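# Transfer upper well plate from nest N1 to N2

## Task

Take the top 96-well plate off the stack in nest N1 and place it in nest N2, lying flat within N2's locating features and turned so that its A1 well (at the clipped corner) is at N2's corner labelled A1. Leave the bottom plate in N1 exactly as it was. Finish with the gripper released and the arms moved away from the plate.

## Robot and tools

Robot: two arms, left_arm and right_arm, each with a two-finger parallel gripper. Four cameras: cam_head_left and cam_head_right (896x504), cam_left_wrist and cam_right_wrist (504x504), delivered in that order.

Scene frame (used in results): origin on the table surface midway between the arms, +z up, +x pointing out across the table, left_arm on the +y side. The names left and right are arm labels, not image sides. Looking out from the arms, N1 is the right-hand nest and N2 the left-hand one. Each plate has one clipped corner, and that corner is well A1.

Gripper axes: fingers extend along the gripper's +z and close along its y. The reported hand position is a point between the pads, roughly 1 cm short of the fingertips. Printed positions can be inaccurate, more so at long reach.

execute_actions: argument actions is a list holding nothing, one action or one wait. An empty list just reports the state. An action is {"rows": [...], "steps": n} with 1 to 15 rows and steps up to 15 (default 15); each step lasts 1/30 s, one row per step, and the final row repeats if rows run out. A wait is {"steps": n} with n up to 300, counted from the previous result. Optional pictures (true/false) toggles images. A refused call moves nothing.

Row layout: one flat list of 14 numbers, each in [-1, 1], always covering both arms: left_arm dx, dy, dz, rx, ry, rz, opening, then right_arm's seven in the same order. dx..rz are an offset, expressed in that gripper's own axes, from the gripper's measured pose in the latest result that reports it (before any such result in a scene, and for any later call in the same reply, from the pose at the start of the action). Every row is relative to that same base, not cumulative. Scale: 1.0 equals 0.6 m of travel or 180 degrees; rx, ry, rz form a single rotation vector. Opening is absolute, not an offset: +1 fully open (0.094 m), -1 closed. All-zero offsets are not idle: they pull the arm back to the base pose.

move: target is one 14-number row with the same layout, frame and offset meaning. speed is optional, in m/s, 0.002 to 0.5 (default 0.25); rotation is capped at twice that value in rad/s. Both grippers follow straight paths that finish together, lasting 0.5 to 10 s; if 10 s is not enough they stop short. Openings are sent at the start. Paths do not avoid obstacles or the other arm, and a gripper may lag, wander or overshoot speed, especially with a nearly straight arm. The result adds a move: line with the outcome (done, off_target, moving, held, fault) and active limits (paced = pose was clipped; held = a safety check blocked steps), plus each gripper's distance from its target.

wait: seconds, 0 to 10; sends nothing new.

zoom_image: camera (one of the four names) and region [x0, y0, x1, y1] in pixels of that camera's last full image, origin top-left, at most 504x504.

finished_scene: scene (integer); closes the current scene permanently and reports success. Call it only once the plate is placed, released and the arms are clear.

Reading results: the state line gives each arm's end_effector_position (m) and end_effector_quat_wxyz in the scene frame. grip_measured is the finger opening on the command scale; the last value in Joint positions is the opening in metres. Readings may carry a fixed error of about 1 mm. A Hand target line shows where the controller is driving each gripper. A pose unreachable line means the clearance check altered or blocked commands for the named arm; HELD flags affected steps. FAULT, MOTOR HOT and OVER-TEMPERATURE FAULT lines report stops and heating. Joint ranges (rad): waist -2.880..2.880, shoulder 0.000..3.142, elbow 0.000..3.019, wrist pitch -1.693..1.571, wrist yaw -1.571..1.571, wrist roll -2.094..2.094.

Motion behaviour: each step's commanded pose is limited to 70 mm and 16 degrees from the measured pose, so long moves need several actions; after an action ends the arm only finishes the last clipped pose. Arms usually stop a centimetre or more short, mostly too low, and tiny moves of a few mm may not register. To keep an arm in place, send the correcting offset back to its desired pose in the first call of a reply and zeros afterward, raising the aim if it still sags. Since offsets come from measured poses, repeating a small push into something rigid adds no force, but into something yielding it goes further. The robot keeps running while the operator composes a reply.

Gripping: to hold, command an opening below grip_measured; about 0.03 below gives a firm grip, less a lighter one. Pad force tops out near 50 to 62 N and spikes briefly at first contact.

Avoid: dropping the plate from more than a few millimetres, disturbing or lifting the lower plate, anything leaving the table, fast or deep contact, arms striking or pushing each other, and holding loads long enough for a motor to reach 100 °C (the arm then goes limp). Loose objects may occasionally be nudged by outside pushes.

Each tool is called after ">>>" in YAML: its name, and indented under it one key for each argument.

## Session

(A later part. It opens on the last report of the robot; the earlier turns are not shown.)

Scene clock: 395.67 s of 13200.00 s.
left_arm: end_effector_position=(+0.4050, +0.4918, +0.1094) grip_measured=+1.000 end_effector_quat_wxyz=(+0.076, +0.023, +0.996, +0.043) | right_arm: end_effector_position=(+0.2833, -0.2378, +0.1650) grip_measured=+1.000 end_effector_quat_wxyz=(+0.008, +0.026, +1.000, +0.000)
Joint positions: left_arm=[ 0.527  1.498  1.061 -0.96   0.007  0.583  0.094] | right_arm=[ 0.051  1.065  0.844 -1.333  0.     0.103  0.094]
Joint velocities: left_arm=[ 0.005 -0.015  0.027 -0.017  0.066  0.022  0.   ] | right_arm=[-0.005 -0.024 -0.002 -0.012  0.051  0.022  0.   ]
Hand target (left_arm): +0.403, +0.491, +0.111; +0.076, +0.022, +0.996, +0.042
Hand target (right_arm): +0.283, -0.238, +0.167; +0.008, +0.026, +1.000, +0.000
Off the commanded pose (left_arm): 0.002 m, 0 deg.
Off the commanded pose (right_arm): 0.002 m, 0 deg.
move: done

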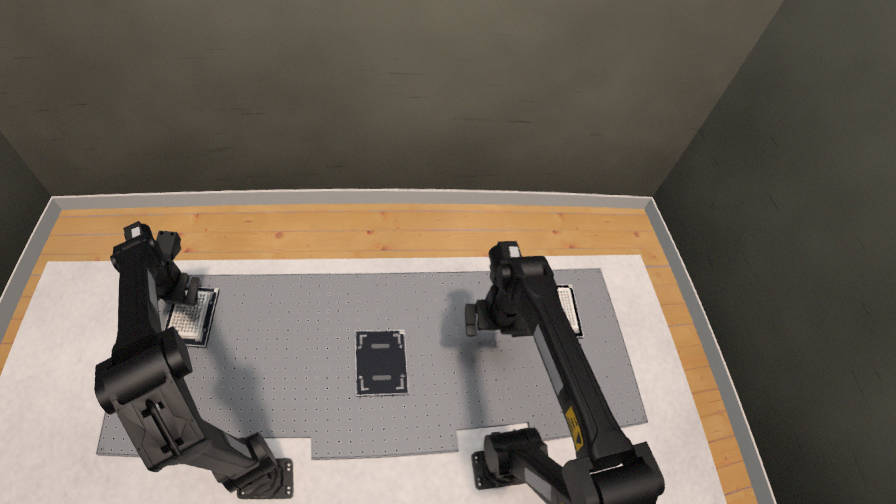

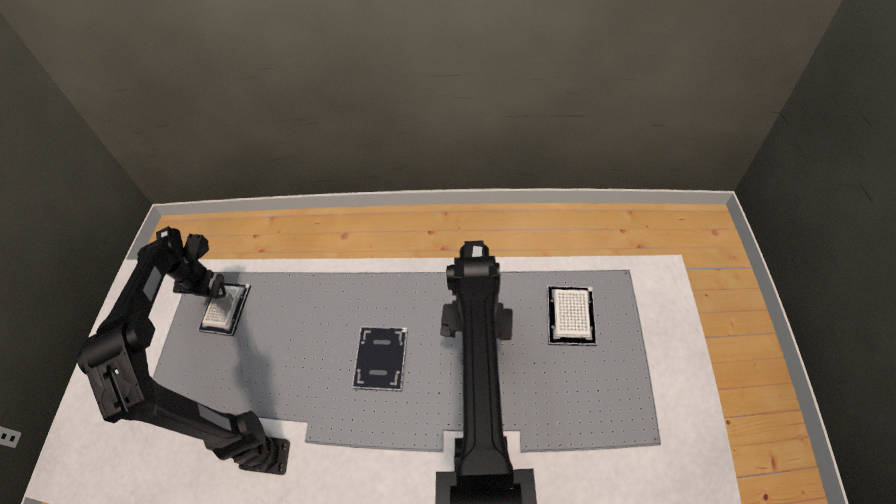

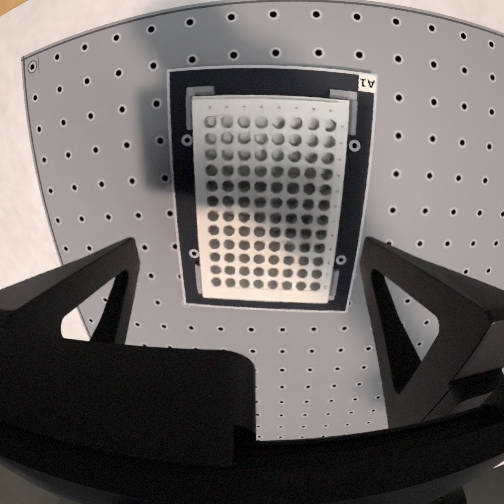

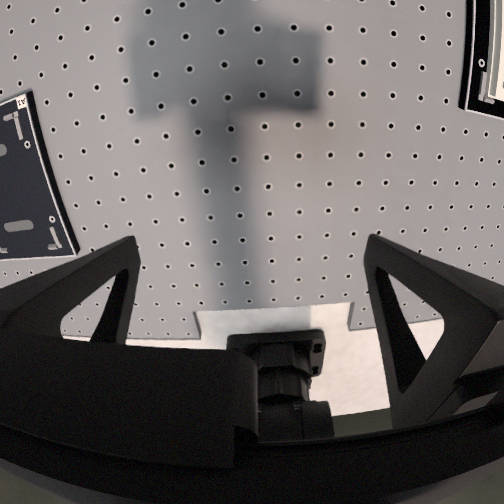

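>>> move:
  target: [0.186,-0.398,-0.166,0.027,0.045,0,1,0,0,-0.003,0,0,0,1]
  speed: 0.25

>>> zoom_image:
  camera: "cam_head_left"
  region: [140,270,240,360]

>>> zoom_image:
  camera: "cam_head_right"
  region: [525,270,625,360]

Scene clock: 405.17 s of 13200.00 s.
left_arm: end_effector_position=(+0.2735, +0.2551, +0.1701) grip_measured=+1.000 end_effector_quat_wxyz=(+0.012, +0.028, +1.000, +0.005) | right_arm: end_effector_position=(+0.2833, -0.2378, +0.1650) grip_measured=+1.000 end_effector_quat_wxyz=(+0.008, +0.026, +1.000, +0.000)
Joint positions: left_arm=[-0.044  1.004  0.818 -1.361 -0.01   0.021  0.094] | right_arm=[ 0.051  1.065  0.844 -1.333  0.     0.103  0.094]
Joint velocities: left_arm=[ 0.015 -0.005  0.007 -0.002 -0.007 -0.007  0.   ] | right_arm=[-0.005 -0.015 -0.007 -0.012 -0.007 -0.007  0.   ]
Hand target (left_arm): +0.268, +0.254, +0.168; +0.004, +0.024, +1.000, +0.005
Hand target (right_arm): +0.283, -0.238, +0.167; +0.008, +0.026, +1.000, +0.000
Off the commanded pose (left_arm): 0.005 m, 1 deg.
Off the commanded pose (right_arm): 0.002 m, 0 deg.
After step 90, 4.73 s passed at rest.
move: done

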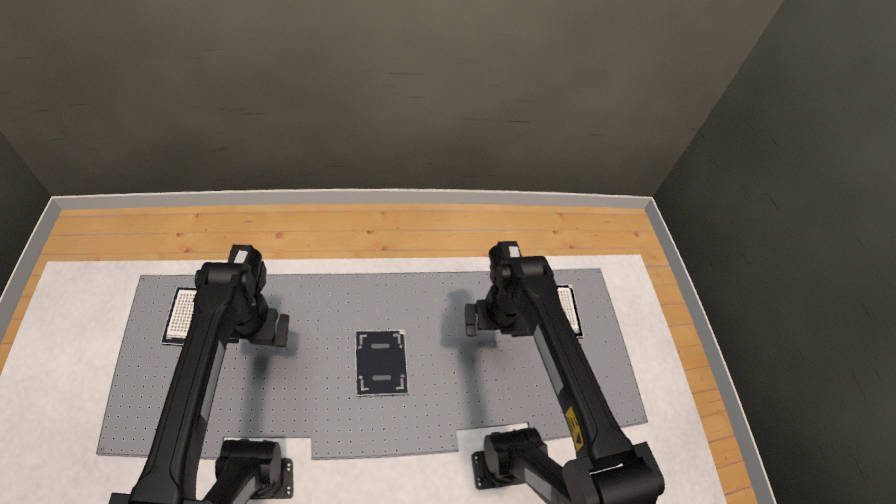

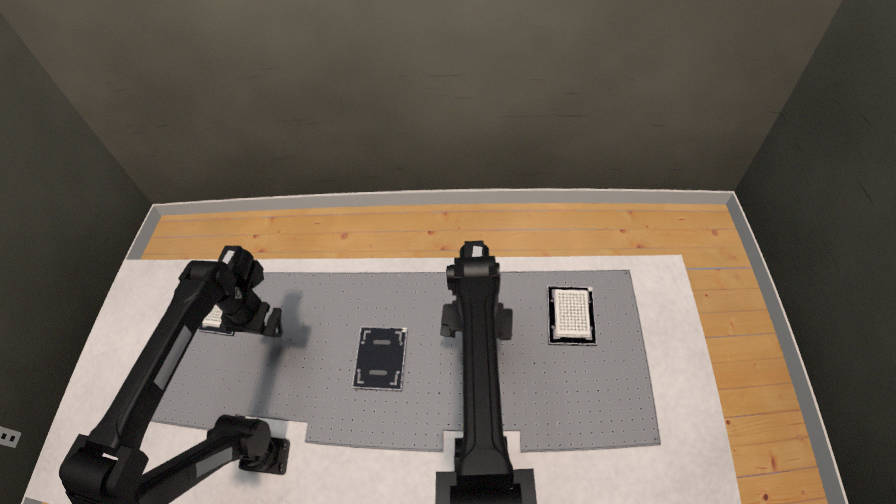

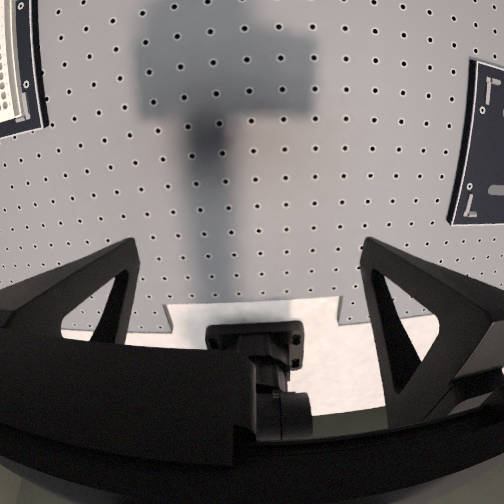

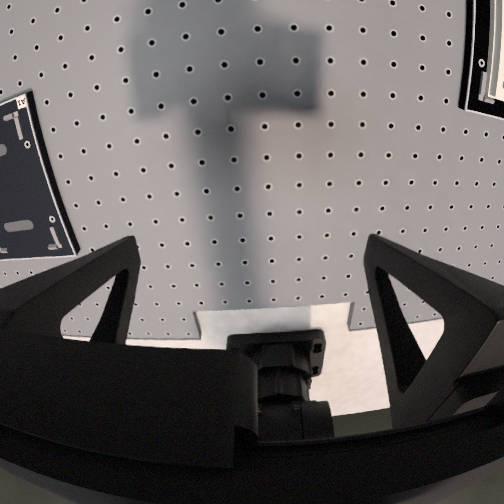

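Region (140, 270, 240, 360) of cam_head_left's 896x504 image, scaled by 5.040, with more detail than that image has; it fills the top 454 rows of this view, and the rest is white.

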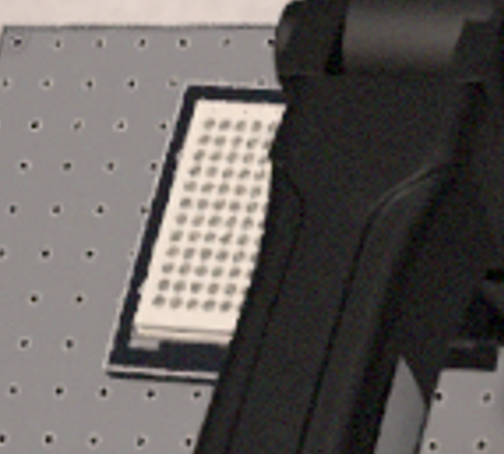

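Region (525, 270, 625, 360) of cam_head_right's 896x504 image, scaled by 5.040, with more detail than that image has; it fills the top 454 rows of this view, and the rest is white.

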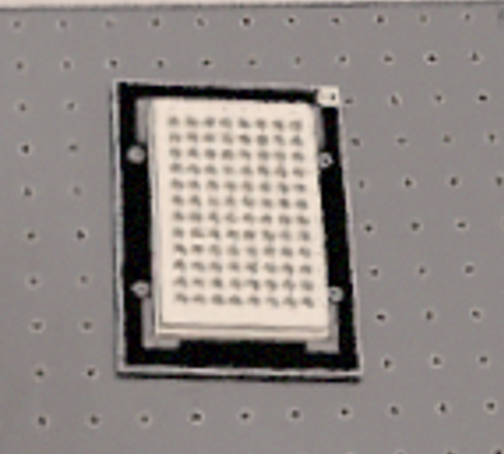

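>>> zoom_image:
  camera: "cam_left_wrist"
  region: [0,0,80,150]

Region (0, 0, 80, 150) of cam_left_wrist's 504x504 image, scaled by 3.360, with more detail than that image has; it fills the left 269 columns of this view, and the rest is white.

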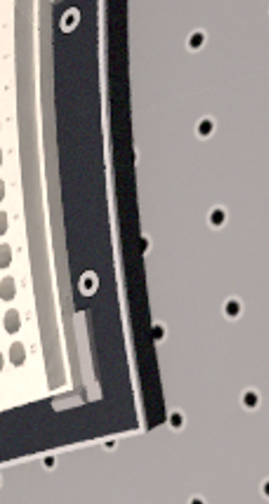

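>>> finished_scene:
  scene: 2

The scene is finished: the task was done.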